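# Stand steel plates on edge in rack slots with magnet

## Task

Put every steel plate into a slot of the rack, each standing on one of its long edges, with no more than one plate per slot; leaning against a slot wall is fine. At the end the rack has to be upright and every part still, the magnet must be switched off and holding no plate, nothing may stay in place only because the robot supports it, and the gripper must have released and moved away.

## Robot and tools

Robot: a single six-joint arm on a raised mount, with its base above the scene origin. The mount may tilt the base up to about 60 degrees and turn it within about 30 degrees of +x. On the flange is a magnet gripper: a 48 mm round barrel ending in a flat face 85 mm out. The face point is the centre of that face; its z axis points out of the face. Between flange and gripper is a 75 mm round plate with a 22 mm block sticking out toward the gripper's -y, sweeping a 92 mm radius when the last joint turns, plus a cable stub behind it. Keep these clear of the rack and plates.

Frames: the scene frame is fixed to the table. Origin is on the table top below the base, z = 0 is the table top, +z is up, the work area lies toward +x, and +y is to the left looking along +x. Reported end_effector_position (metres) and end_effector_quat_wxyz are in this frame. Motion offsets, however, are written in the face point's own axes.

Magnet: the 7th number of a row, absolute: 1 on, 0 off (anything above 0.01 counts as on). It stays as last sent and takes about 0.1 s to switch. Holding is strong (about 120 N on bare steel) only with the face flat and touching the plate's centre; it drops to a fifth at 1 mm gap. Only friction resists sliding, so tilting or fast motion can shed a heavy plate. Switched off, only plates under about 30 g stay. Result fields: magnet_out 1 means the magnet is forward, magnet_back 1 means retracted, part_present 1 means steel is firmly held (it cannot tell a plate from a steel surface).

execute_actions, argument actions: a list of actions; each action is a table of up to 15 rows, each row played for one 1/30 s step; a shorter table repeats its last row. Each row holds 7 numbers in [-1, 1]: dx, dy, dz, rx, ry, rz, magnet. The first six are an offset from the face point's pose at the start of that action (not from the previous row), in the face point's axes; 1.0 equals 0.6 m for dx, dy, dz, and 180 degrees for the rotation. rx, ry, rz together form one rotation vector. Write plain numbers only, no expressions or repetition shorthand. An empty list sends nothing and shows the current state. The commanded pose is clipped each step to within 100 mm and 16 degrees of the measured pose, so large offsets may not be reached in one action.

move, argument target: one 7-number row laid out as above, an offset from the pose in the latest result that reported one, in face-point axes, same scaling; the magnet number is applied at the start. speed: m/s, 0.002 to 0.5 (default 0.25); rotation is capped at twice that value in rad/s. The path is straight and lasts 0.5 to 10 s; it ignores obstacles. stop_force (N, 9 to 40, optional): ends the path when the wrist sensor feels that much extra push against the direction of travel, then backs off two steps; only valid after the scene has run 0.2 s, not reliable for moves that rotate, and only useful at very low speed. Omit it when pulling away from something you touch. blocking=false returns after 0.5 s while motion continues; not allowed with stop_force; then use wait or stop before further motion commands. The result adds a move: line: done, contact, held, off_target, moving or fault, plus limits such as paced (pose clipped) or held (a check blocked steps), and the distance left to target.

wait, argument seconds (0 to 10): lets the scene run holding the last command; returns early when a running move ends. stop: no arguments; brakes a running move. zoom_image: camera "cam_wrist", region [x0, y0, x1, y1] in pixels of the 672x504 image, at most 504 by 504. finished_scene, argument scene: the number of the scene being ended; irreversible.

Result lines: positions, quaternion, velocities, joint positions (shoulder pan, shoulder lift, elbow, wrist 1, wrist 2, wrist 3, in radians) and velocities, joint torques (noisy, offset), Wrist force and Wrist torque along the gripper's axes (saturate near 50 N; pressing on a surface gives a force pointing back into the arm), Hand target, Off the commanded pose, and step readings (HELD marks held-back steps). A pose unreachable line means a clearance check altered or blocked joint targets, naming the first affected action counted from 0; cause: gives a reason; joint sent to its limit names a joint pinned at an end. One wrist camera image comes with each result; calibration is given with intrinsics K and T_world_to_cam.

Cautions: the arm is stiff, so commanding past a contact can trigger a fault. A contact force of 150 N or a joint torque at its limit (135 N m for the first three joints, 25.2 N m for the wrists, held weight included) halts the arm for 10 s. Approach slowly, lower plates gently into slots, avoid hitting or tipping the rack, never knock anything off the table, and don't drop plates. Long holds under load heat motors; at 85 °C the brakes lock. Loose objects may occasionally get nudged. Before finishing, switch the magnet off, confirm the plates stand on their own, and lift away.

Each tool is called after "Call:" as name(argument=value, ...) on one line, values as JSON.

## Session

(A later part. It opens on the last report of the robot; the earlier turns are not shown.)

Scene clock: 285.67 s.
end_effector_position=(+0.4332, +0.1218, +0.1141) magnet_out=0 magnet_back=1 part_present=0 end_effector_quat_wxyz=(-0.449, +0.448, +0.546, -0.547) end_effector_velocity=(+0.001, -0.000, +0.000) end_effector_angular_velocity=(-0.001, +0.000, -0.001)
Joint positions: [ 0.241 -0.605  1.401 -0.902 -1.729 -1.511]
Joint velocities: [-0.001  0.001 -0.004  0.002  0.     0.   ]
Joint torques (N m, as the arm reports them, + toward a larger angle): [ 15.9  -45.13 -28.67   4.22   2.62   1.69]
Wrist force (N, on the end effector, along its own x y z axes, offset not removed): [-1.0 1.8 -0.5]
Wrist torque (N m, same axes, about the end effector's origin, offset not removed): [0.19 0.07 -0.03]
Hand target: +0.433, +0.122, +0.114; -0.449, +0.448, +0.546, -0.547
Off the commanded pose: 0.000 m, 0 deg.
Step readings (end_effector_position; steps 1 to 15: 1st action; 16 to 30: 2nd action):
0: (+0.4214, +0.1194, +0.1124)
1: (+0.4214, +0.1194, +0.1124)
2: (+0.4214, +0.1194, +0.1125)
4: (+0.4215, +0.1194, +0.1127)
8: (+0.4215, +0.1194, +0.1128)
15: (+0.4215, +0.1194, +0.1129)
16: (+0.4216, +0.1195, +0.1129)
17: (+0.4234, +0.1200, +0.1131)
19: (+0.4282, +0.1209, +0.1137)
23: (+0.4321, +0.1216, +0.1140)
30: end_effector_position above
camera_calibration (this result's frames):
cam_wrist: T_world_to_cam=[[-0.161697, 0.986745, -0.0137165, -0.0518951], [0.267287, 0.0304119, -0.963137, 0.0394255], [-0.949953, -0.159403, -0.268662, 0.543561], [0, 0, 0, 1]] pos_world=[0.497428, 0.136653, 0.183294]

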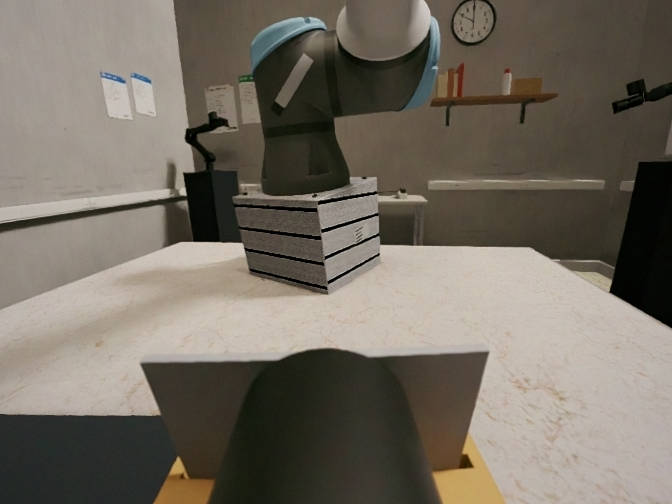

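Call:
move(target=[0, -0.1, 0, 0, 0, 0, 0], speed=0.3)

Call:
move(target=[-0.550, 0.208, -0.1375, -0.377, 0.397, 0.397, 0], speed=0.4)

Scene clock: 295.80 s.
end_effector_position=(+0.4332, +0.1219, +0.1739) magnet_out=0 magnet_back=1 part_present=0 end_effector_quat_wxyz=(-0.449, +0.448, +0.546, -0.547) end_effector_velocity=(+0.001, -0.000, +0.002) end_effector_angular_velocity=(-0.000, -0.001, -0.002)
Joint positions: [ 0.247 -0.713  1.427 -0.821 -1.723 -1.51 ]
Joint velocities: [-0.001 -0.003 -0.001  0.003  0.001  0.   ]
Joint torques (N m, as the arm reports them, + toward a larger angle): [ 15.75 -60.98  -0.07   4.15   2.48   1.72]
Wrist force (N, on the end effector, along its own x y z axes, offset not removed): [0.0 0.4 1.7]
Wrist torque (N m, same axes, about the end effector's origin, offset not removed): [0.09 0.17 -0.02]
Hand target: +0.433, +0.122, +0.174; -0.449, +0.448, +0.546, -0.547
Off the commanded pose: 0.000 m, 0 deg.
move: done
camera_calibration (this result's frames):
cam_wrist: T_world_to_cam=[[-0.161697, 0.986745, -0.0137149, -0.0511423], [0.267269, 0.0304103, -0.963142, 0.0970621], [-0.949959, -0.159403, -0.268643, 0.559658], [0, 0, 0, 1]] pos_world=[0.497441, 0.136724, 0.243132]

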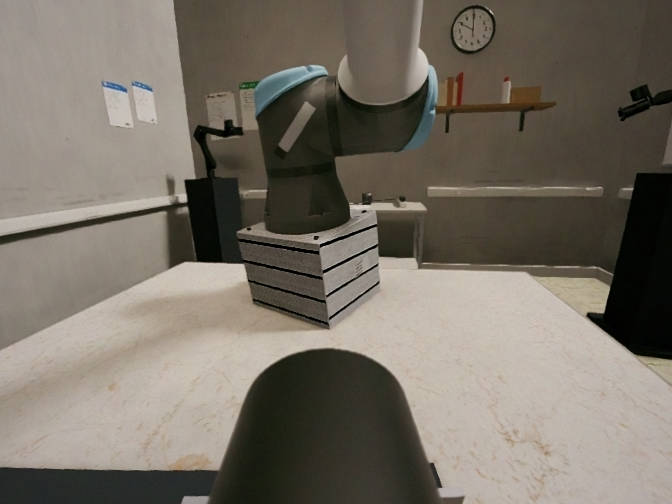

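Scene clock: 299.00 s.
end_effector_position=(+0.5787, -0.1856, +0.0492) magnet_out=0 magnet_back=1 part_present=0 end_effector_quat_wxyz=(+0.000, +0.997, +0.074, -0.001) end_effector_velocity=(+0.001, +0.001, -0.001) end_effector_angular_velocity=(-0.004, -0.008, -0.003)
Joint positions: [-0.336 -0.882  1.898 -2.716 -1.557 -0.681]
Joint velocities: [ 0.002  0.003  0.002 -0.014  0.     0.005]
Joint torques (N m, as the arm reports them, + toward a larger angle): [ -9.44 -37.37   1.4   -4.28  -1.77   1.67]
Wrist force (N, on the end effector, along its own x y z axes, offset not removed): [1.4 2.0 1.3]
Wrist torque (N m, same axes, about the end effector's origin, offset not removed): [0.17 -0.40 0.21]
Hand target: +0.579, -0.186, +0.049; +0.000, +0.997, +0.073, -0.001
Off the commanded pose: 0.000 m, 0 deg.
move: done
camera_calibration (this result's frames):
cam_wrist: T_world_to_cam=[[0.990527, 0.133223, 0.0332858, -0.553458], [0.119444, -0.955484, 0.269786, -0.210653], [0.0677456, -0.263254, -0.962345, 0.0413209], [0, 0, 0, 1]] pos_world=[0.570577, -0.116665, 0.115019]

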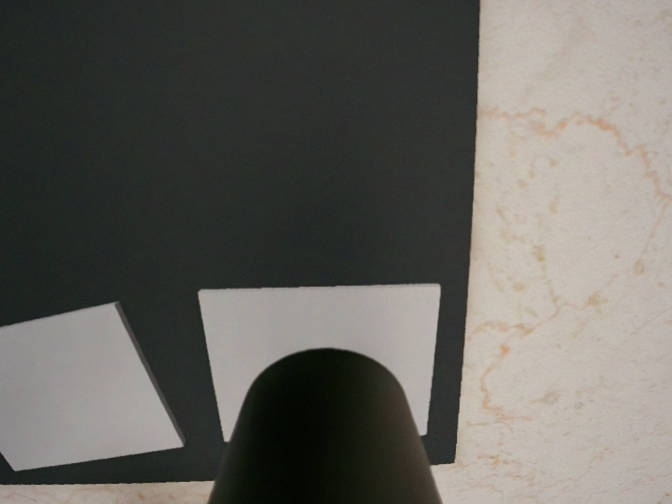

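Call:
zoom_image(camera="cam_wrist", region=[190, 270, 460, 370])

Region (190, 270, 460, 370) of cam_wrist's 672x504 image, scaled by 1.867, with more detail than that image has; it fills the top 187 rows of this view, and the rest is white.

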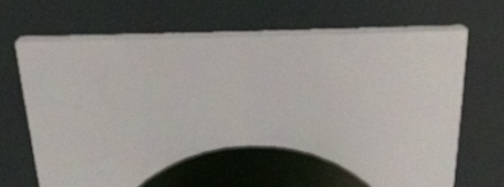

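Call:
move(target=[-0.001, -0.005, 0.0655, 0, 0, -0.004, 0], speed=0.12)

Call:
move(target=[0, 0, 0.015, 0, 0, 0, 0], speed=0.003, stop_force=9)

Call:
execute_actions(actions=[[[0,0,0,0,0,0,1]]])

Call:
zoom_image(camera="cam_wrist", region=[120, 320, 260, 400])

Call:
zoom_image(camera="cam_wrist", region=[390, 320, 530, 400])

Scene clock: 309.63 s.
end_effector_position=(+0.5776, -0.1827, +0.0100) magnet_out=0 magnet_back=1 part_present=0 end_effector_quat_wxyz=(+0.000, +0.997, +0.080, -0.001) end_effector_velocity=(+0.000, +0.001, -0.001) end_effector_angular_velocity=(+0.000, -0.000, +0.001)
Joint positions: [-0.332 -0.794  1.882 -2.788 -1.558 -0.689]
Joint velocities: [ 0.001  0.003 -0.001 -0.002  0.     0.001]
Joint torques (N m, as the arm reports them, + toward a larger angle): [ 14.43 -39.34 -25.61  -4.6   -1.91  -1.39]
Wrist force (N, on the end effector, along its own x y z axes, offset not removed): [-1.4 3.9 0.2]
Wrist torque (N m, same axes, about the end effector's origin, offset not removed): [0.36 0.23 -0.03]
Hand target: +0.578, -0.183, +0.010; +0.000, +0.997, +0.080, -0.001
Off the commanded pose: 0.000 m, 0 deg.
move: done
camera_calibration (this result's frames):
cam_wrist: T_world_to_cam=[[0.988781, 0.145619, 0.0332846, -0.548192], [0.131404, -0.953918, 0.269766, -0.203878], [0.0710338, -0.262365, -0.962351, 0.00270201], [0, 0, 0, 1]] pos_world=[0.56864, -0.113946, 0.0758458]

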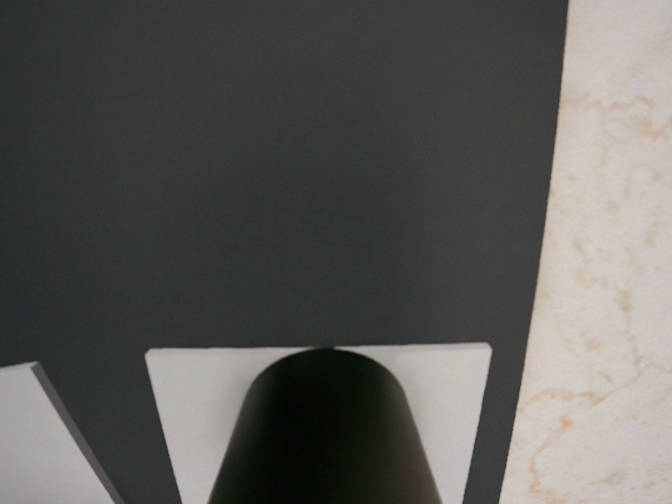

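Scene clock: 311.33 s.
end_effector_position=(+0.5776, -0.1827, +0.0060) magnet_out=0 magnet_back=1 part_present=0 end_effector_quat_wxyz=(+0.000, +0.997, +0.080, -0.001) end_effector_velocity=(+0.000, +0.001, +0.000) end_effector_angular_velocity=(+0.000, +0.002, +0.003)
Joint positions: [-0.332 -0.784  1.879 -2.795 -1.558 -0.689]
Joint velocities: [ 0.002 -0.001 -0.     0.004 -0.001 -0.001]
Joint torques (N m, as the arm reports them, + toward a larger angle): [  9.84 -43.99 -23.53  -0.65  -0.73   1.99]
Wrist force (N, on the end effector, along its own x y z axes, offset not removed): [-22.3 -11.7 -37.1]
Wrist torque (N m, same axes, about the end effector's origin, offset not removed): [-0.40 1.01 -0.03]
Hand target: +0.578, -0.183, +0.006; +0.000, +0.997, +0.080, -0.001
Off the commanded pose: 0.005 m, 0 deg.
move: contact
camera_calibration (this result's frames):
cam_wrist: T_world_to_cam=[[0.988774, 0.145646, 0.0333552, -0.548075], [0.131402, -0.953884, 0.269887, -0.202818], [0.071125, -0.262474, -0.962314, -0.00122814], [0, 0, 0, 1]] pos_world=[0.568661, -0.113962, 0.0718371]

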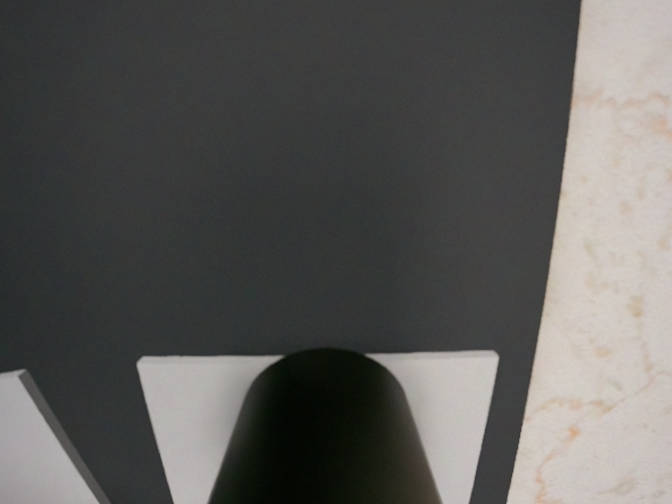

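Scene clock: 311.83 s.
end_effector_position=(+0.5776, -0.1827, +0.0060) magnet_out=1 magnet_back=0 part_present=1 end_effector_quat_wxyz=(+0.000, +0.997, +0.080, -0.001) end_effector_velocity=(-0.001, -0.001, -0.000) end_effector_angular_velocity=(-0.002, +0.002, -0.005)
Joint positions: [-0.332 -0.784  1.879 -2.795 -1.558 -0.689]
Joint velocities: [-0.002  0.     0.    -0.    -0.002  0.003]
Joint torques (N m, as the arm reports them, + toward a larger angle): [ 11.22 -40.75 -23.35  -0.62  -0.63   1.51]
Wrist force (N, on the end effector, along its own x y z axes, offset not removed): [-13.8 -4.2 -26.6]
Wrist torque (N m, same axes, about the end effector's origin, offset not removed): [-0.32 1.38 -0.03]
Hand target: +0.578, -0.183, +0.006; +0.000, +0.997, +0.080, -0.001
Off the commanded pose: 0.000 m, 0 deg.
Step readings (end_effector_position):
0: (+0.5776, -0.1827, +0.0060)
1: (+0.5777, -0.1827, +0.0060)
2: (+0.5776, -0.1827, +0.0060)
4: (+0.5776, -0.1827, +0.0060)
8: (+0.5776, -0.1827, +0.0060)
15: end_effector_position above
camera_calibration (this result's frames):
cam_wrist: T_world_to_cam=[[0.988775, 0.145642, 0.0333454, -0.548076], [0.131401, -0.953886, 0.269879, -0.202818], [0.0711133, -0.262468, -0.962317, -0.00121443], [0, 0, 0, 1]] pos_world=[0.568661, -0.113962, 0.0718436]

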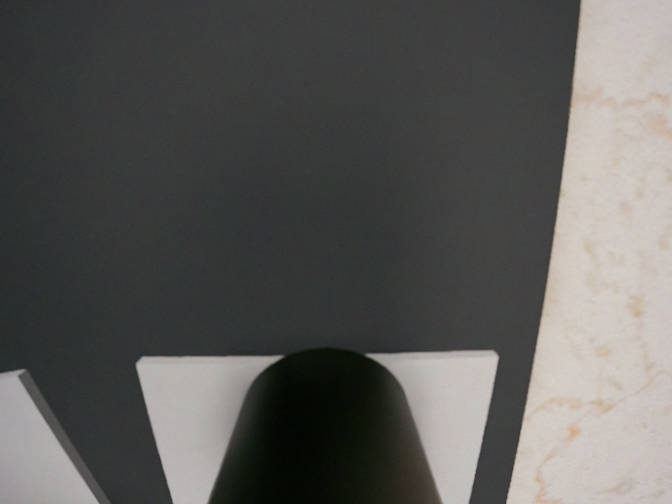

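Region (120, 320, 260, 400) of cam_wrist's 672x504 image, scaled by 3.600, with more detail than that image has; it fills the top 288 rows of this view, and the rest is white.

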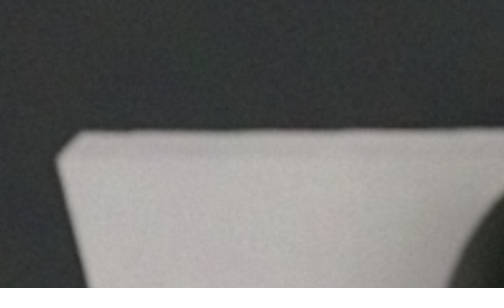

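Region (390, 320, 530, 400) of cam_wrist's 672x504 image, scaled by 3.600, with more detail than that image has; it fills the top 288 rows of this view, and the rest is white.

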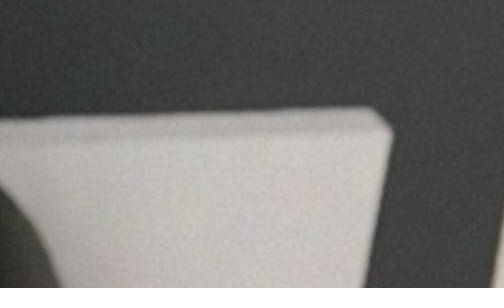

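Call:
move(target=[0, 0, -0.207, 0, 0, 0, 1], speed=0.3)

Scene clock: 325.20 s.
end_effector_position=(+0.5778, -0.1826, +0.1301) magnet_out=1 magnet_back=0 part_present=1 end_effector_quat_wxyz=(+0.000, +0.997, +0.080, -0.001) end_effector_velocity=(+0.000, -0.000, +0.002) end_effector_angular_velocity=(+0.001, -0.001, -0.000)
Joint positions: [-0.334 -1.061  1.918 -2.557 -1.558 -0.691]
Joint velocities: [-0.001 -0.003 -0.001  0.003  0.001 -0.   ]
Joint torques (N m, as the arm reports them, + toward a larger angle): [ -9.67 -53.97  -4.07  -0.48   2.31  -1.25]
Wrist force (N, on the end effector, along its own x y z axes, offset not removed): [-5.1 0.8 0.4]
Wrist torque (N m, same axes, about the end effector's origin, offset not removed): [-0.11 0.40 0.03]
Hand target: +0.578, -0.183, +0.130; +0.000, +0.997, +0.080, -0.001
Off the commanded pose: 0.000 m, 0 deg.
move: done
camera_calibration (this result's frames):
cam_wrist: T_world_to_cam=[[0.988776, 0.14564, 0.0333447, -0.552349], [0.131399, -0.953887, 0.269879, -0.23616], [0.0711121, -0.262468, -0.962317, 0.118229], [0, 0, 0, 1]] pos_world=[0.568773, -0.113794, 0.195927]

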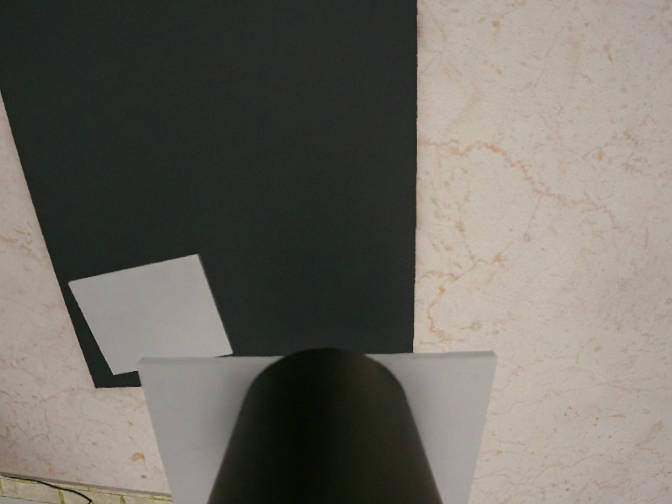

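Call:
move(target=[-0.0937, -0.5419, -0.0665, 0.3790, -0.3940, -0.3940, 1], speed=0.4)

Scene clock: 329.93 s.
end_effector_position=(+0.4709, +0.1294, +0.1701) magnet_out=1 magnet_back=0 part_present=1 end_effector_quat_wxyz=(-0.449, +0.448, +0.546, -0.547) end_effector_velocity=(-0.000, +0.001, +0.000) end_effector_angular_velocity=(+0.005, +0.006, +0.006)
Joint positions: [ 0.255 -0.639  1.272 -0.74  -1.715 -1.509]
Joint velocities: [ 0.003  0.003 -0.002  0.005 -0.003 -0.005]
Joint torques (N m, as the arm reports them, + toward a larger angle): [ 16.48 -45.91 -28.7    4.14  -2.3   -1.15]
Wrist force (N, on the end effector, along its own x y z axes, offset not removed): [-1.5 4.8 0.9]
Wrist torque (N m, same axes, about the end effector's origin, offset not removed): [0.12 -0.06 0.03]
Hand target: +0.471, +0.130, +0.170; -0.449, +0.448, +0.546, -0.547
Off the commanded pose: 0.000 m, 0 deg.
move: done
camera_calibration (this result's frames):
cam_wrist: T_world_to_cam=[[-0.161367, 0.9868, -0.013666, -0.0527471], [0.267207, 0.0303565, -0.963161, 0.0831515], [-0.950032, -0.159074, -0.268578, 0.595691], [0, 0, 0, 1]] pos_world=[0.535195, 0.144286, 0.239357]

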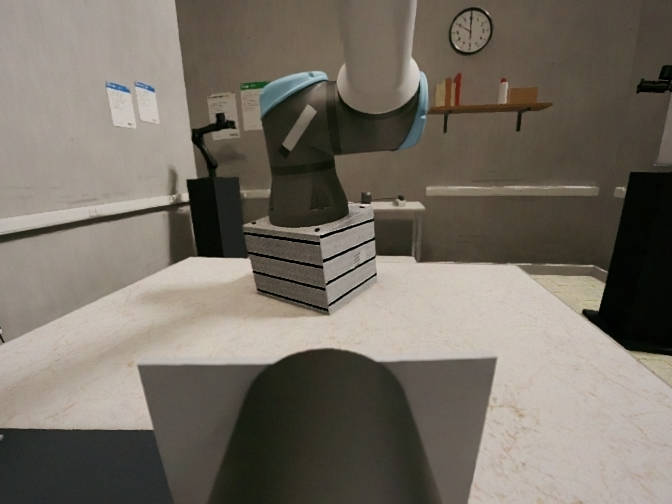

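Call:
move(target=[0, 0.0477, 0.0342, 0, 0, 0, 1], speed=0.08)

Call:
move(target=[0, 0.05, 0, 0, 0, 0, 1], speed=0.0035, stop_force=9)

Scene clock: 333.27 s.
end_effector_position=(+0.4509, +0.1254, +0.1416) magnet_out=1 magnet_back=0 part_present=1 end_effector_quat_wxyz=(-0.449, +0.448, +0.546, -0.547) end_effector_velocity=(-0.001, +0.000, -0.001) end_effector_angular_velocity=(+0.001, +0.000, -0.000)
Joint positions: [ 0.248 -0.626  1.345 -0.826 -1.722 -1.51 ]
Joint velocities: [ 0.     0.     0.003 -0.003  0.001 -0.001]
Joint torques (N m, as the arm reports them, + toward a larger angle): [ -6.6  -45.97  -0.25   0.28  -1.81  -1.21]
Wrist force (N, on the end effector, along its own x y z axes, offset not removed): [-1.2 3.7 -1.1]
Wrist torque (N m, same axes, about the end effector's origin, offset not removed): [0.11 0.21 0.03]
Hand target: +0.451, +0.125, +0.142; -0.449, +0.448, +0.546, -0.547
Off the commanded pose: 0.000 m, 0 deg.
move: done
camera_calibration (this result's frames):
cam_wrist: T_world_to_cam=[[-0.161371, 0.986799, -0.0136667, -0.0523866], [0.267203, 0.0303564, -0.963162, 0.0611749], [-0.950033, -0.159078, -0.268575, 0.568336], [0, 0, 0, 1]] pos_world=[0.515137, 0.140248, 0.210846]

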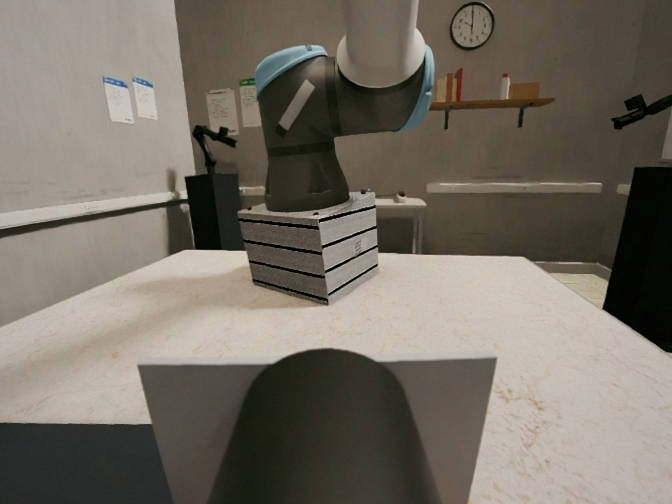

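Scene clock: 341.27 s.
end_effector_position=(+0.4509, +0.1254, +0.1149) magnet_out=1 magnet_back=0 part_present=1 end_effector_quat_wxyz=(-0.449, +0.448, +0.546, -0.547) end_effector_velocity=(+0.000, +0.000, +0.001) end_effector_angular_velocity=(-0.001, -0.002, +0.000)
Joint positions: [ 0.245 -0.578  1.33  -0.859 -1.724 -1.511]
Joint velocities: [ 0.    -0.002  0.     0.     0.     0.002]
Joint torques (N m, as the arm reports them, + toward a larger angle): [ -5.25 -56.07 -14.47   0.05  -1.89   0.57]
Wrist force (N, on the end effector, along its own x y z axes, offset not removed): [0.5 -17.9 -0.3]
Wrist torque (N m, same axes, about the end effector's origin, offset not removed): [0.08 -0.37 -0.65]
Hand target: +0.451, +0.125, +0.115; -0.449, +0.448, +0.546, -0.547
Off the commanded pose: 0.003 m, 0 deg.
move: contact
camera_calibration (this result's frames):
cam_wrist: T_world_to_cam=[[-0.161348, 0.986803, -0.0136493, -0.0527223], [0.267382, 0.0303971, -0.963111, 0.0353508], [-0.949986, -0.159046, -0.268758, 0.561211], [0, 0, 0, 1]] pos_world=[0.515184, 0.14021, 0.184157]

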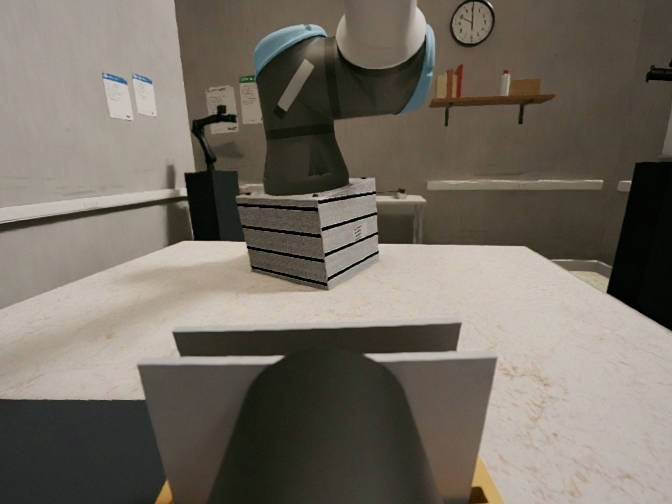

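Call:
execute_actions(actions=[[[0,-0.001,0,0,0,0,0]],[[0,-0.002,-0.02,0,0,0,0]]])

Call:
move(target=[0, -0.09, -0.01, 0, 0, 0, 0], speed=0.3)

Scene clock: 343.43 s.
end_effector_position=(+0.4626, +0.1277, +0.1167) magnet_out=0 magnet_back=1 part_present=0 end_effector_quat_wxyz=(-0.449, +0.448, +0.546, -0.547) end_effector_velocity=(+0.000, +0.001, -0.000) end_effector_angular_velocity=(+0.001, +0.001, -0.001)
Joint positions: [ 0.248 -0.562  1.283 -0.828 -1.721 -1.51 ]
Joint velocities: [ 0.001  0.002 -0.003  0.002  0.001 -0.001]
Joint torques (N m, as the arm reports them, + toward a larger angle): [ 16.54 -43.   -28.     4.22   2.76   1.6 ]
Wrist force (N, on the end effector, along its own x y z axes, offset not removed): [-3.2 2.1 3.0]
Wrist torque (N m, same axes, about the end effector's origin, offset not removed): [0.21 0.45 0.35]
Hand target: +0.463, +0.128, +0.117; -0.449, +0.448, +0.546, -0.547
Off the commanded pose: 0.000 m, 0 deg.
Step readings (end_effector_position; steps 1 to 15: 1st action; 16 to 30: 2nd action):
0: (+0.4509, +0.1254, +0.1151)
1: (+0.4508, +0.1254, +0.1151)
2: (+0.4509, +0.1254, +0.1152)
4: (+0.4509, +0.1253, +0.1153)
8: (+0.4509, +0.1253, +0.1155)
15: (+0.4509, +0.1253, +0.1155)
16: (+0.4510, +0.1254, +0.1155)
17: (+0.4528, +0.1259, +0.1157)
19: (+0.4576, +0.1267, +0.1163)
23: (+0.4615, +0.1275, +0.1167)
30: end_effector_position above
camera_calibration (this result's frames):
cam_wrist: T_world_to_cam=[[-0.161346, 0.986803, -0.0136972, -0.05308], [0.267374, 0.0303483, -0.963115, 0.033889], [-0.949989, -0.159057, -0.268742, 0.573157], [0, 0, 0, 1]] pos_world=[0.526867, 0.142515, 0.185943]

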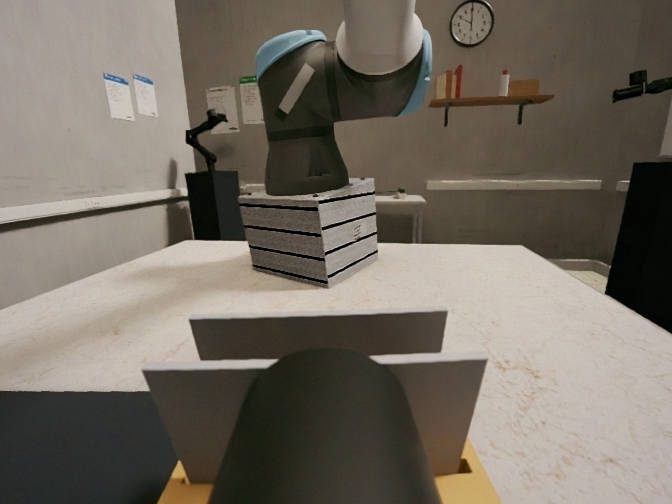

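Scene clock: 344.30 s.
end_effector_position=(+0.4685, +0.1289, +0.1706) magnet_out=0 magnet_back=1 part_present=0 end_effector_quat_wxyz=(-0.449, +0.448, +0.546, -0.547) end_effector_velocity=(+0.000, +0.000, +0.002) end_effector_angular_velocity=(-0.000, +0.000, -0.001)
Joint positions: [ 0.254 -0.644  1.283 -0.745 -1.715 -1.509]
Joint velocities: [ 0.    -0.003  0.     0.003  0.001  0.   ]
Joint torques (N m, as the arm reports them, + toward a larger angle): [ 15.88 -65.62 -29.31   4.53   2.58   1.65]
Wrist force (N, on the end effector, along its own x y z axes, offset not removed): [2.0 2.2 4.6]
Wrist torque (N m, same axes, about the end effector's origin, offset not removed): [0.30 -0.17 0.11]
Hand target: +0.468, +0.129, +0.171; -0.449, +0.448, +0.546, -0.547
Off the commanded pose: 0.000 m, 0 deg.
move: done
camera_calibration (this result's frames):
cam_wrist: T_world_to_cam=[[-0.161348, 0.986803, -0.0136918, -0.0526134], [0.267325, 0.0303457, -0.963129, 0.0841807], [-0.950002, -0.159059, -0.268693, 0.593391], [0, 0, 0, 1]] pos_world=[0.53273, 0.143748, 0.239797]

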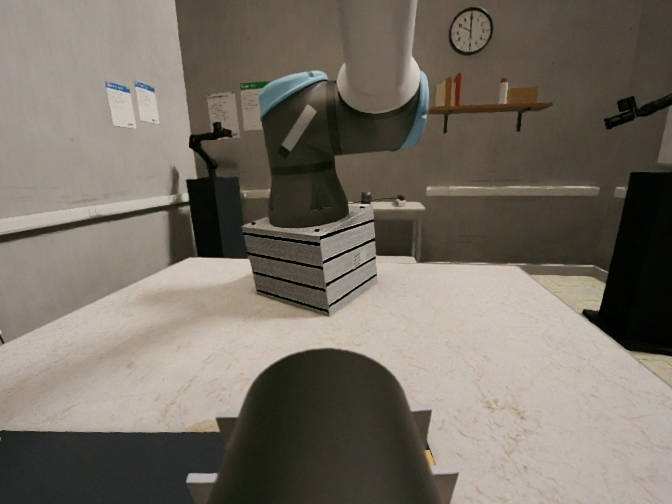

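Call:
move(target=[-0.1, -0.05, -0.01, 0, 0, 0, 0], speed=0.35)

Scene clock: 353.90 s.
end_effector_position=(+0.4861, +0.0714, +0.2006) magnet_out=0 magnet_back=1 part_present=0 end_effector_quat_wxyz=(-0.449, +0.448, +0.546, -0.547) end_effector_velocity=(+0.000, -0.002, +0.000) end_effector_angular_velocity=(+0.000, +0.001, -0.002)
Joint positions: [ 0.17  -0.69   1.268 -0.686 -1.799 -1.519]
Joint velocities: [-0.003 -0.    -0.     0.001 -0.001 -0.001]
Joint torques (N m, as the arm reports them, + toward a larger angle): [ -8.62 -63.2  -31.07   4.24  -1.95  -1.32]
Wrist force (N, on the end effector, along its own x y z axes, offset not removed): [-0.3 1.4 3.0]
Wrist torque (N m, same axes, about the end effector's origin, offset not removed): [0.01 0.08 0.40]
Hand target: +0.486, +0.071, +0.201; -0.449, +0.448, +0.546, -0.547
Off the commanded pose: 0.000 m, 0 deg.
move: done
camera_calibration (this result's frames):
cam_wrist: T_world_to_cam=[[-0.161359, 0.986801, -0.0136773, 0.00739936], [0.267318, 0.0303619, -0.96313, 0.110114], [-0.950002, -0.159066, -0.268689, 0.609037], [0, 0, 0, 1]] pos_world=[0.550345, 0.0862319, 0.269796]

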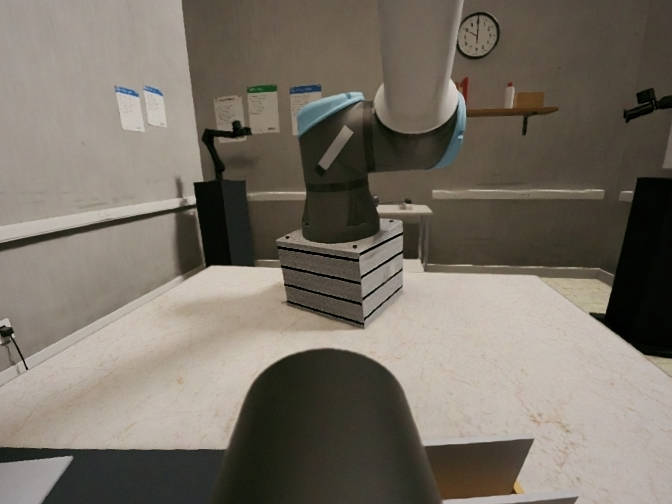

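Call:
move(target=[-0.463, 0.251, 0.156, -0.4058, 0.3504, 0.3504, 0], speed=0.4)

Call:
zoom_image(camera="cam_wrist", region=[190, 270, 460, 370])

Scene clock: 359.77 s.
end_effector_position=(+0.4487, -0.2195, +0.0501) magnet_out=0 magnet_back=1 part_present=0 end_effector_quat_wxyz=(+0.000, +0.985, +0.172, -0.001) end_effector_velocity=(-0.000, -0.001, -0.001) end_effector_angular_velocity=(-0.004, -0.008, -0.005)
Joint positions: [-0.537 -0.98   2.216 -2.932 -1.532 -1.077]
Joint velocities: [-0.003  0.004  0.003 -0.015  0.003  0.002]
Joint torques (N m, as the arm reports them, + toward a larger angle): [-10.64 -31.79   4.41  -4.26   2.54   1.47]
Wrist force (N, on the end effector, along its own x y z axes, offset not removed): [-1.5 3.7 1.4]
Wrist torque (N m, same axes, about the end effector's origin, offset not removed): [0.22 0.07 -0.02]
Hand target: +0.449, -0.220, +0.050; +0.000, +0.985, +0.171, -0.001
Off the commanded pose: 0.000 m, 0 deg.
move: done
camera_calibration (this result's frames):
cam_wrist: T_world_to_cam=[[0.945145, 0.324944, 0.0333477, -0.357717], [0.304576, -0.913561, 0.269519, -0.301627], [0.118044, -0.244577, -0.962418, 0.0235927], [0, 0, 0, 1]] pos_world=[0.427178, -0.153546, 0.115929]

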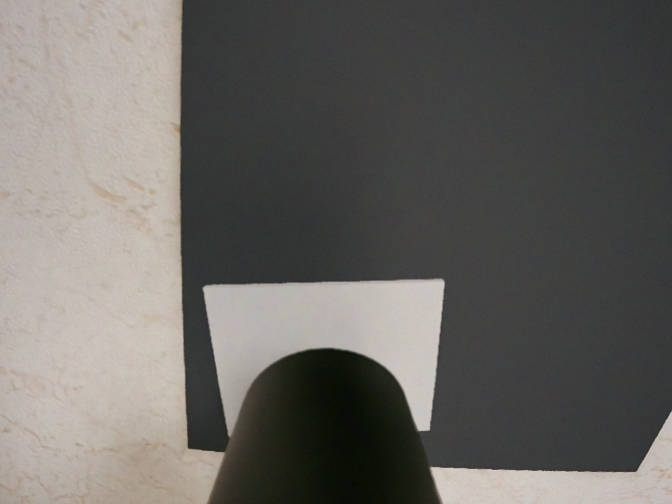

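Region (190, 270, 460, 370) of cam_wrist's 672x504 image, scaled by 1.867, with more detail than that image has; it fills the top 187 rows of this view, and the rest is white.

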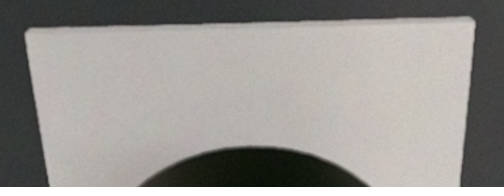

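Call:
move(target=[0.002, -0.005, 0.067, 0, 0, -0.003, 0], speed=0.12)

Call:
move(target=[0, 0, 0.015, 0, 0, 0, 0], speed=0.003, stop_force=9)

Call:
execute_actions(actions=[[[0,0,0,0,0,0,1]]])

Call:
zoom_image(camera="cam_wrist", region=[120, 320, 260, 400])

Call:
zoom_image(camera="cam_wrist", region=[390, 320, 530, 400])

Scene clock: 369.03 s.
end_effector_position=(+0.4487, -0.2163, +0.0100) magnet_out=0 magnet_back=1 part_present=0 end_effector_quat_wxyz=(+0.000, +0.984, +0.176, -0.001) end_effector_velocity=(+0.000, +0.001, -0.001) end_effector_angular_velocity=(+0.000, +0.000, +0.001)
Joint positions: [-0.528 -0.864  2.194 -3.025 -1.533 -1.078]
Joint velocities: [ 0.003  0.004 -0.001 -0.003 -0.     0.001]
Joint torques (N m, as the arm reports them, + toward a larger angle): [ 12.03 -29.8  -20.29  -4.28  -2.02   0.1 ]
Wrist force (N, on the end effector, along its own x y z axes, offset not removed): [-1.7 2.2 0.3]
Wrist torque (N m, same axes, about the end effector's origin, offset not removed): [-0.01 0.10 0.22]
Hand target: +0.449, -0.216, +0.010; +0.000, +0.984, +0.176, -0.001
Off the commanded pose: 0.000 m, 0 deg.
move: done
camera_calibration (this result's frames):
cam_wrist: T_world_to_cam=[[0.942035, 0.333853, 0.0333426, -0.354151], [0.313192, -0.91065, 0.269494, -0.291189], [0.120335, -0.24343, -0.962425, -0.0149832], [0, 0, 0, 1]] pos_world=[0.426623, -0.150584, 0.0758618]

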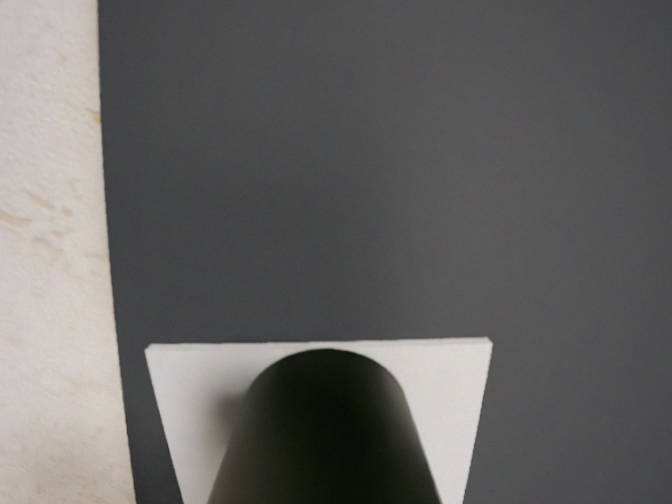

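Scene clock: 370.83 s.
end_effector_position=(+0.4487, -0.2163, +0.0057) magnet_out=0 magnet_back=1 part_present=0 end_effector_quat_wxyz=(+0.000, +0.984, +0.176, -0.001) end_effector_velocity=(+0.000, +0.000, +0.000) end_effector_angular_velocity=(+0.001, +0.001, +0.001)
Joint positions: [-0.528 -0.852  2.19  -3.034 -1.533 -1.078]
Joint velocities: [ 0.    -0.001 -0.001  0.003  0.    -0.001]
Joint torques (N m, as the arm reports them, + toward a larger angle): [  9.87 -39.54 -20.66   0.57  -0.71   1.74]
Wrist force (N, on the end effector, along its own x y z axes, offset not removed): [-15.3 -15.2 -40.1]
Wrist torque (N m, same axes, about the end effector's origin, offset not removed): [-0.66 1.09 0.05]
Hand target: +0.449, -0.216, +0.006; +0.000, +0.984, +0.176, -0.001
Off the commanded pose: 0.005 m, 0 deg.
move: contact
camera_calibration (this result's frames):
cam_wrist: T_world_to_cam=[[0.942029, 0.333874, 0.0333049, -0.353994], [0.313216, -0.910631, 0.269531, -0.290039], [0.120318, -0.243475, -0.962416, -0.0191363], [0, 0, 0, 1]] pos_world=[0.42662, -0.150588, 0.0715471]

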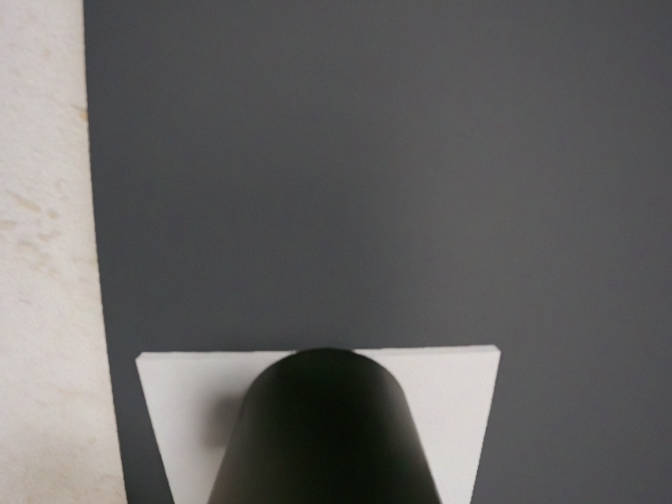

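Scene clock: 371.33 s.
end_effector_position=(+0.4487, -0.2163, +0.0057) magnet_out=1 magnet_back=0 part_present=1 end_effector_quat_wxyz=(+0.000, +0.984, +0.176, -0.001) end_effector_velocity=(-0.000, +0.000, -0.000) end_effector_angular_velocity=(-0.001, +0.002, -0.002)
Joint positions: [-0.528 -0.852  2.19  -3.034 -1.533 -1.078]
Joint velocities: [ 0.001  0.     0.001 -0.001 -0.002  0.003]
Joint torques (N m, as the arm reports them, + toward a larger angle): [  9.73 -29.36 -20.69  -3.29  -0.58   1.51]
Wrist force (N, on the end effector, along its own x y z axes, offset not removed): [-14.2 -12.0 -28.6]
Wrist torque (N m, same axes, about the end effector's origin, offset not removed): [-0.93 1.49 -0.15]
Hand target: +0.449, -0.216, +0.006; +0.000, +0.984, +0.176, -0.001
Off the commanded pose: 0.000 m, 0 deg.
Step readings (end_effector_position):
0: (+0.4487, -0.2163, +0.0057)
1: (+0.4487, -0.2163, +0.0057)
2: (+0.4487, -0.2163, +0.0057)
4: (+0.4487, -0.2163, +0.0057)
8: (+0.4487, -0.2163, +0.0057)
15: end_effector_position above
camera_calibration (this result's frames):
cam_wrist: T_world_to_cam=[[0.942031, 0.333872, 0.0332874, -0.353994], [0.313223, -0.910638, 0.269501, -0.290043], [0.120291, -0.243451, -0.962425, -0.0191087], [0, 0, 0, 1]] pos_world=[0.42662, -0.150587, 0.0715596]

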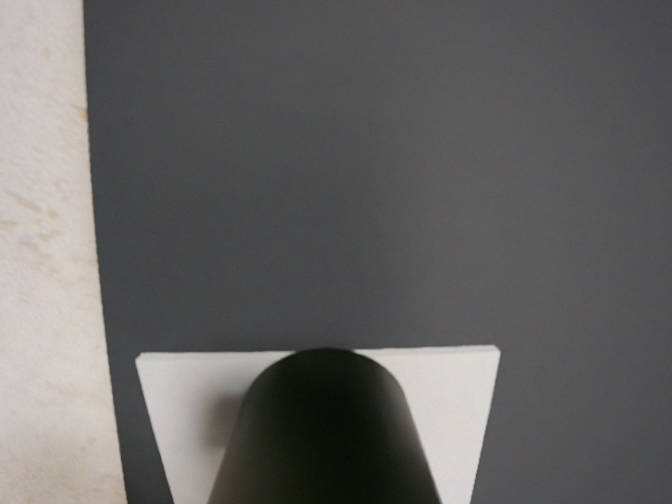

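Region (120, 320, 260, 400) of cam_wrist's 672x504 image, scaled by 3.600, with more detail than that image has; it fills the top 288 rows of this view, and the rest is white.

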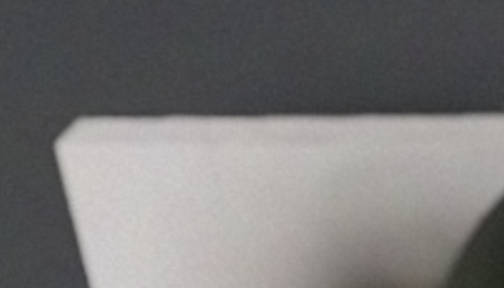

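Region (390, 320, 530, 400) of cam_wrist's 672x504 image, scaled by 3.600, with more detail than that image has; it fills the top 288 rows of this view, and the rest is white.

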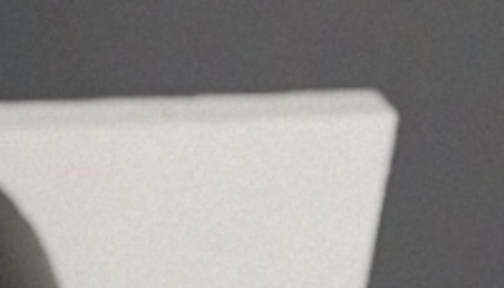

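Call:
move(target=[0, 0, -0.22, 0, 0, 0, 1], speed=0.3)

Scene clock: 378.67 s.
end_effector_position=(+0.4488, -0.2161, +0.1376) magnet_out=1 magnet_back=0 part_present=1 end_effector_quat_wxyz=(+0.000, +0.984, +0.176, -0.001) end_effector_velocity=(-0.000, -0.000, +0.002) end_effector_angular_velocity=(+0.001, +0.001, -0.001)
Joint positions: [-0.539 -1.229  2.235 -2.702 -1.532 -1.089]
Joint velocities: [-0.001 -0.005 -0.     0.007  0.     0.   ]
Joint torques (N m, as the arm reports them, + toward a larger angle): [-10.3  -42.68 -26.57  -0.94   2.58  -1.32]
Wrist force (N, on the end effector, along its own x y z axes, offset not removed): [-0.2 2.4 5.5]
Wrist torque (N m, same axes, about the end effector's origin, offset not removed): [0.24 0.06 0.15]
Hand target: +0.449, -0.216, +0.138; +0.000, +0.984, +0.176, -0.001
Off the commanded pose: 0.000 m, 0 deg.
move: done
camera_calibration (this result's frames):
cam_wrist: T_world_to_cam=[[0.942032, 0.333865, 0.0332971, -0.358578], [0.313212, -0.910637, 0.269516, -0.32542], [0.120303, -0.243463, -0.96242, 0.107809], [0, 0, 0, 1]] pos_world=[0.426748, -0.150375, 0.203403]

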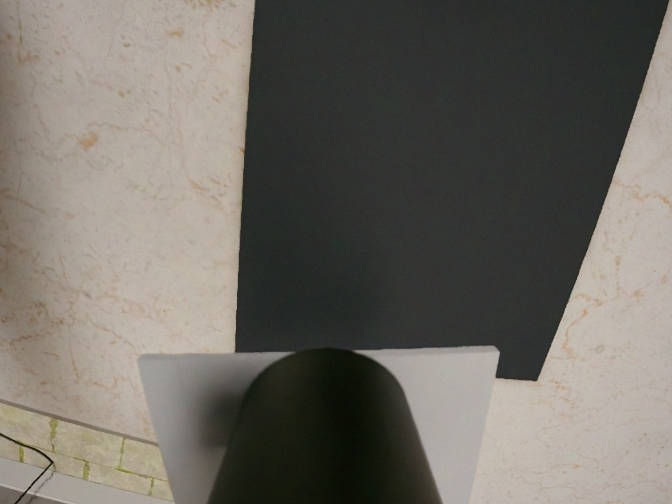

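Call:
move(target=[0.324, -0.4224, -0.0707, 0.4071, -0.3482, -0.3482, 1], speed=0.4)

Scene clock: 388.33 s.
end_effector_position=(+0.5436, +0.0888, +0.1799) magnet_out=1 magnet_back=0 part_present=1 end_effector_quat_wxyz=(-0.449, +0.448, +0.546, -0.547) end_effector_velocity=(+0.001, +0.002, +0.000) end_effector_angular_velocity=(+0.006, +0.008, +0.007)
Joint positions: [ 0.195 -0.529  0.985 -0.564 -1.774 -1.516]
Joint velocities: [ 0.005  0.007 -0.01   0.011 -0.002 -0.005]
Joint torques (N m, as the arm reports them, + toward a larger angle): [ 16.51 -50.42 -33.34   4.64  -1.96  -0.86]
Wrist force (N, on the end effector, along its own x y z axes, offset not removed): [2.2 -3.0 1.7]
Wrist torque (N m, same axes, about the end effector's origin, offset not removed): [-0.82 -0.40 -0.01]
Hand target: +0.544, +0.089, +0.180; -0.449, +0.448, +0.546, -0.547
Off the commanded pose: 0.000 m, 0 deg.
move: done
camera_calibration (this result's frames):
cam_wrist: T_world_to_cam=[[-0.161362, 0.986802, -0.0135397, -0.000840673], [0.267296, 0.0304932, -0.963132, 0.0743447], [-0.950008, -0.159032, -0.268689, 0.660874], [0, 0, 0, 1]] pos_world=[0.607828, 0.103662, 0.249162]

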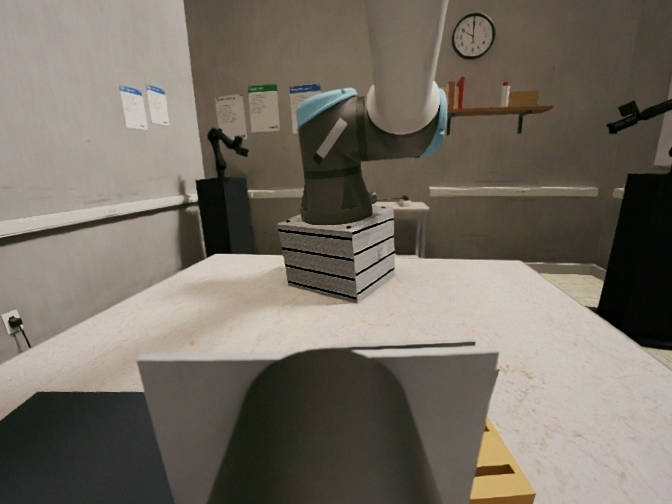

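Call:
move(target=[0.0903, 0.0665, 0.0895, 0, 0, 0, 1], speed=0.12)

Scene clock: 390.80 s.
end_effector_position=(+0.4804, +0.1313, +0.1401) magnet_out=1 magnet_back=0 part_present=1 end_effector_quat_wxyz=(-0.449, +0.448, +0.546, -0.547) end_effector_velocity=(-0.001, +0.001, -0.001) end_effector_angular_velocity=(-0.001, -0.001, +0.003)
Joint positions: [ 0.254 -0.57   1.219 -0.756 -1.715 -1.51 ]
Joint velocities: [ 0.003 -0.     0.003 -0.004  0.     0.001]
Joint torques (N m, as the arm reports them, + toward a larger angle): [ 17.63 -65.94  -1.41  -0.09   2.43   1.66]
Wrist force (N, on the end effector, along its own x y z axes, offset not removed): [-2.8 3.1 1.4]
Wrist torque (N m, same axes, about the end effector's origin, offset not removed): [0.10 0.21 0.16]
Hand target: +0.480, +0.131, +0.140; -0.449, +0.448, +0.546, -0.547
Off the commanded pose: 0.000 m, 0 deg.
move: done
camera_calibration (this result's frames):
cam_wrist: T_world_to_cam=[[-0.16136, 0.986803, -0.0135512, -0.0535096], [0.267281, 0.030479, -0.963137, 0.0515546], [-0.950013, -0.159034, -0.268672, 0.596896], [0, 0, 0, 1]] pos_world=[0.544645, 0.146159, 0.209298]

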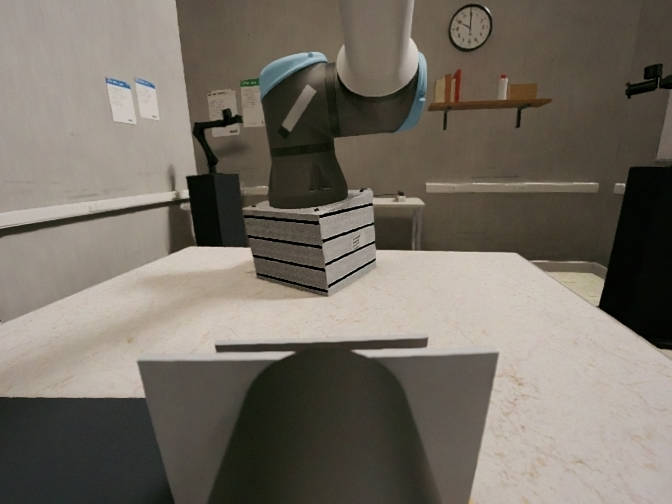

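Call:
move(target=[0, 0.05, 0, 0, 0, 0, 1], speed=0.0035, stop_force=9)

Scene clock: 400.63 s.
end_effector_position=(+0.4804, +0.1313, +0.1135) magnet_out=1 magnet_back=0 part_present=1 end_effector_quat_wxyz=(-0.449, +0.448, +0.546, -0.547) end_effector_velocity=(+0.000, +0.000, +0.001) end_effector_angular_velocity=(+0.001, -0.001, +0.001)
Joint positions: [ 0.252 -0.524  1.204 -0.787 -1.718 -1.51 ]
Joint velocities: [ 0.001 -0.002  0.001 -0.    -0.    -0.001]
Joint torques (N m, as the arm reports them, + toward a larger angle): [ -3.82 -57.62 -15.06  -0.46  -2.15   0.1 ]
Wrist force (N, on the end effector, along its own x y z axes, offset not removed): [4.1 -15.9 2.7]
Wrist torque (N m, same axes, about the end effector's origin, offset not removed): [-0.03 -0.24 -0.65]
Hand target: +0.480, +0.131, +0.114; -0.449, +0.448, +0.546, -0.547
Off the commanded pose: 0.003 m, 0 deg.
move: contact
camera_calibration (this result's frames):
cam_wrist: T_world_to_cam=[[-0.161333, 0.986807, -0.013533, -0.0538565], [0.267468, 0.0305207, -0.963083, 0.0258474], [-0.949964, -0.158997, -0.268863, 0.589797], [0, 0, 0, 1]] pos_world=[0.544684, 0.146133, 0.182739]

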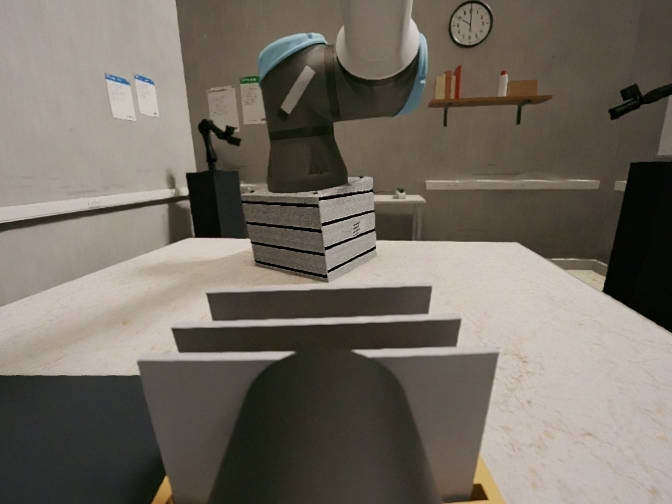

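Call:
execute_actions(actions=[[[0,-0.001,0,0,0,0,0]],[[0,-0.002,-0.02,0,0,0,0]]])

Call:
move(target=[0, -0.15, -0.1, 0, 0, 0, 0], speed=0.25)

Scene clock: 403.83 s.
end_effector_position=(+0.4921, +0.1336, +0.1153) magnet_out=0 magnet_back=1 part_present=0 end_effector_quat_wxyz=(-0.449, +0.448, +0.546, -0.547) end_effector_velocity=(+0.001, +0.000, +0.000) end_effector_angular_velocity=(-0.002, -0.000, -0.000)
Joint positions: [ 0.255 -0.505  1.152 -0.754 -1.715 -1.51 ]
Joint velocities: [ 0.     0.002 -0.005  0.003  0.001  0.002]
Joint torques (N m, as the arm reports them, + toward a larger angle): [ 17.35 -51.31 -30.1    4.13   2.44   1.73]
Wrist force (N, on the end effector, along its own x y z axes, offset not removed): [3.0 3.5 0.2]
Wrist torque (N m, same axes, about the end effector's origin, offset not removed): [0.36 -0.33 0.12]
Hand target: +0.492, +0.134, +0.115; -0.449, +0.448, +0.546, -0.547
Off the commanded pose: 0.000 m, 0 deg.
Step readings (end_effector_position; steps 1 to 15: 1st action; 16 to 30: 2nd action):
0: (+0.4804, +0.1313, +0.1137)
1: (+0.4804, +0.1313, +0.1137)
2: (+0.4804, +0.1313, +0.1137)
4: (+0.4804, +0.1313, +0.1139)
8: (+0.4804, +0.1313, +0.1141)
15: (+0.4804, +0.1313, +0.1141)
16: (+0.4805, +0.1314, +0.1141)
17: (+0.4821, +0.1318, +0.1142)
19: (+0.4870, +0.1327, +0.1148)
23: (+0.4910, +0.1334, +0.1152)
30: end_effector_position above
camera_calibration (this result's frames):
cam_wrist: T_world_to_cam=[[-0.161341, 0.986805, -0.0135746, -0.0542423], [0.267462, 0.0304814, -0.963086, 0.0243872], [-0.949965, -0.159016, -0.268851, 0.601739], [0, 0, 0, 1]] pos_world=[0.556356, 0.148469, 0.184529]

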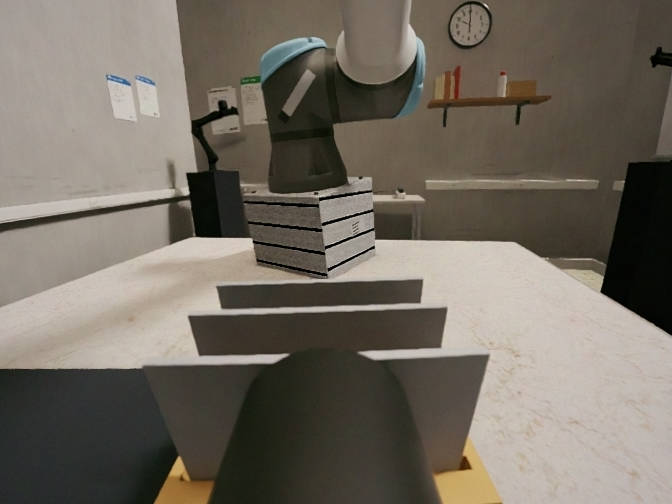

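Scene clock: 404.80 s.
end_effector_position=(+0.5508, +0.1455, +0.2052) magnet_out=0 magnet_back=1 part_present=0 end_effector_quat_wxyz=(-0.449, +0.448, +0.546, -0.547) end_effector_velocity=(+0.002, -0.001, +0.001) end_effector_angular_velocity=(+0.000, +0.002, -0.003)
Joint positions: [ 0.273 -0.511  0.884 -0.48  -1.696 -1.508]
Joint velocities: [-0.002  0.003 -0.009  0.007  0.001 -0.001]
Joint torques (N m, as the arm reports them, + toward a larger angle): [ 17.6  -50.48 -33.76   4.09   2.44   1.75]
Wrist force (N, on the end effector, along its own x y z axes, offset not removed): [-0.6 3.1 2.2]
Wrist torque (N m, same axes, about the end effector's origin, offset not removed): [0.50 0.16 0.10]
Hand target: +0.551, +0.145, +0.205; -0.449, +0.448, +0.546, -0.547
Off the commanded pose: 0.000 m, 0 deg.
move: done
camera_calibration (this result's frames):
cam_wrist: T_world_to_cam=[[-0.161327, 0.986808, -0.0135679, -0.0552263], [0.267555, 0.0304994, -0.96306, 0.094831], [-0.949941, -0.158997, -0.268946, 0.683557], [0, 0, 0, 1]] pos_world=[0.615057, 0.160289, 0.274418]

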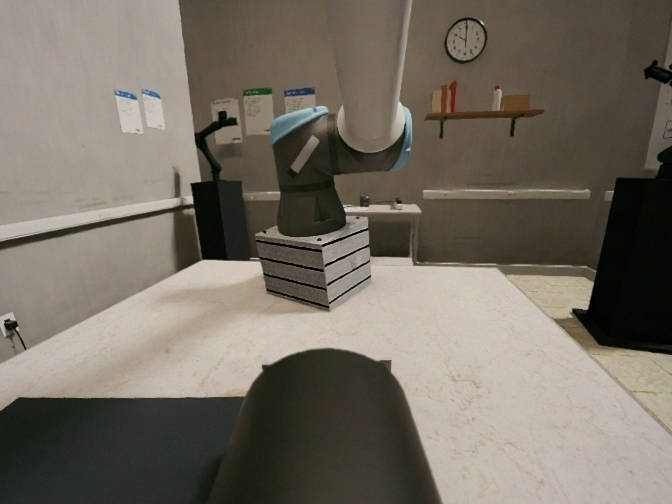

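Call:
finished_scene(scene=1)

The scene is finished: the task was done.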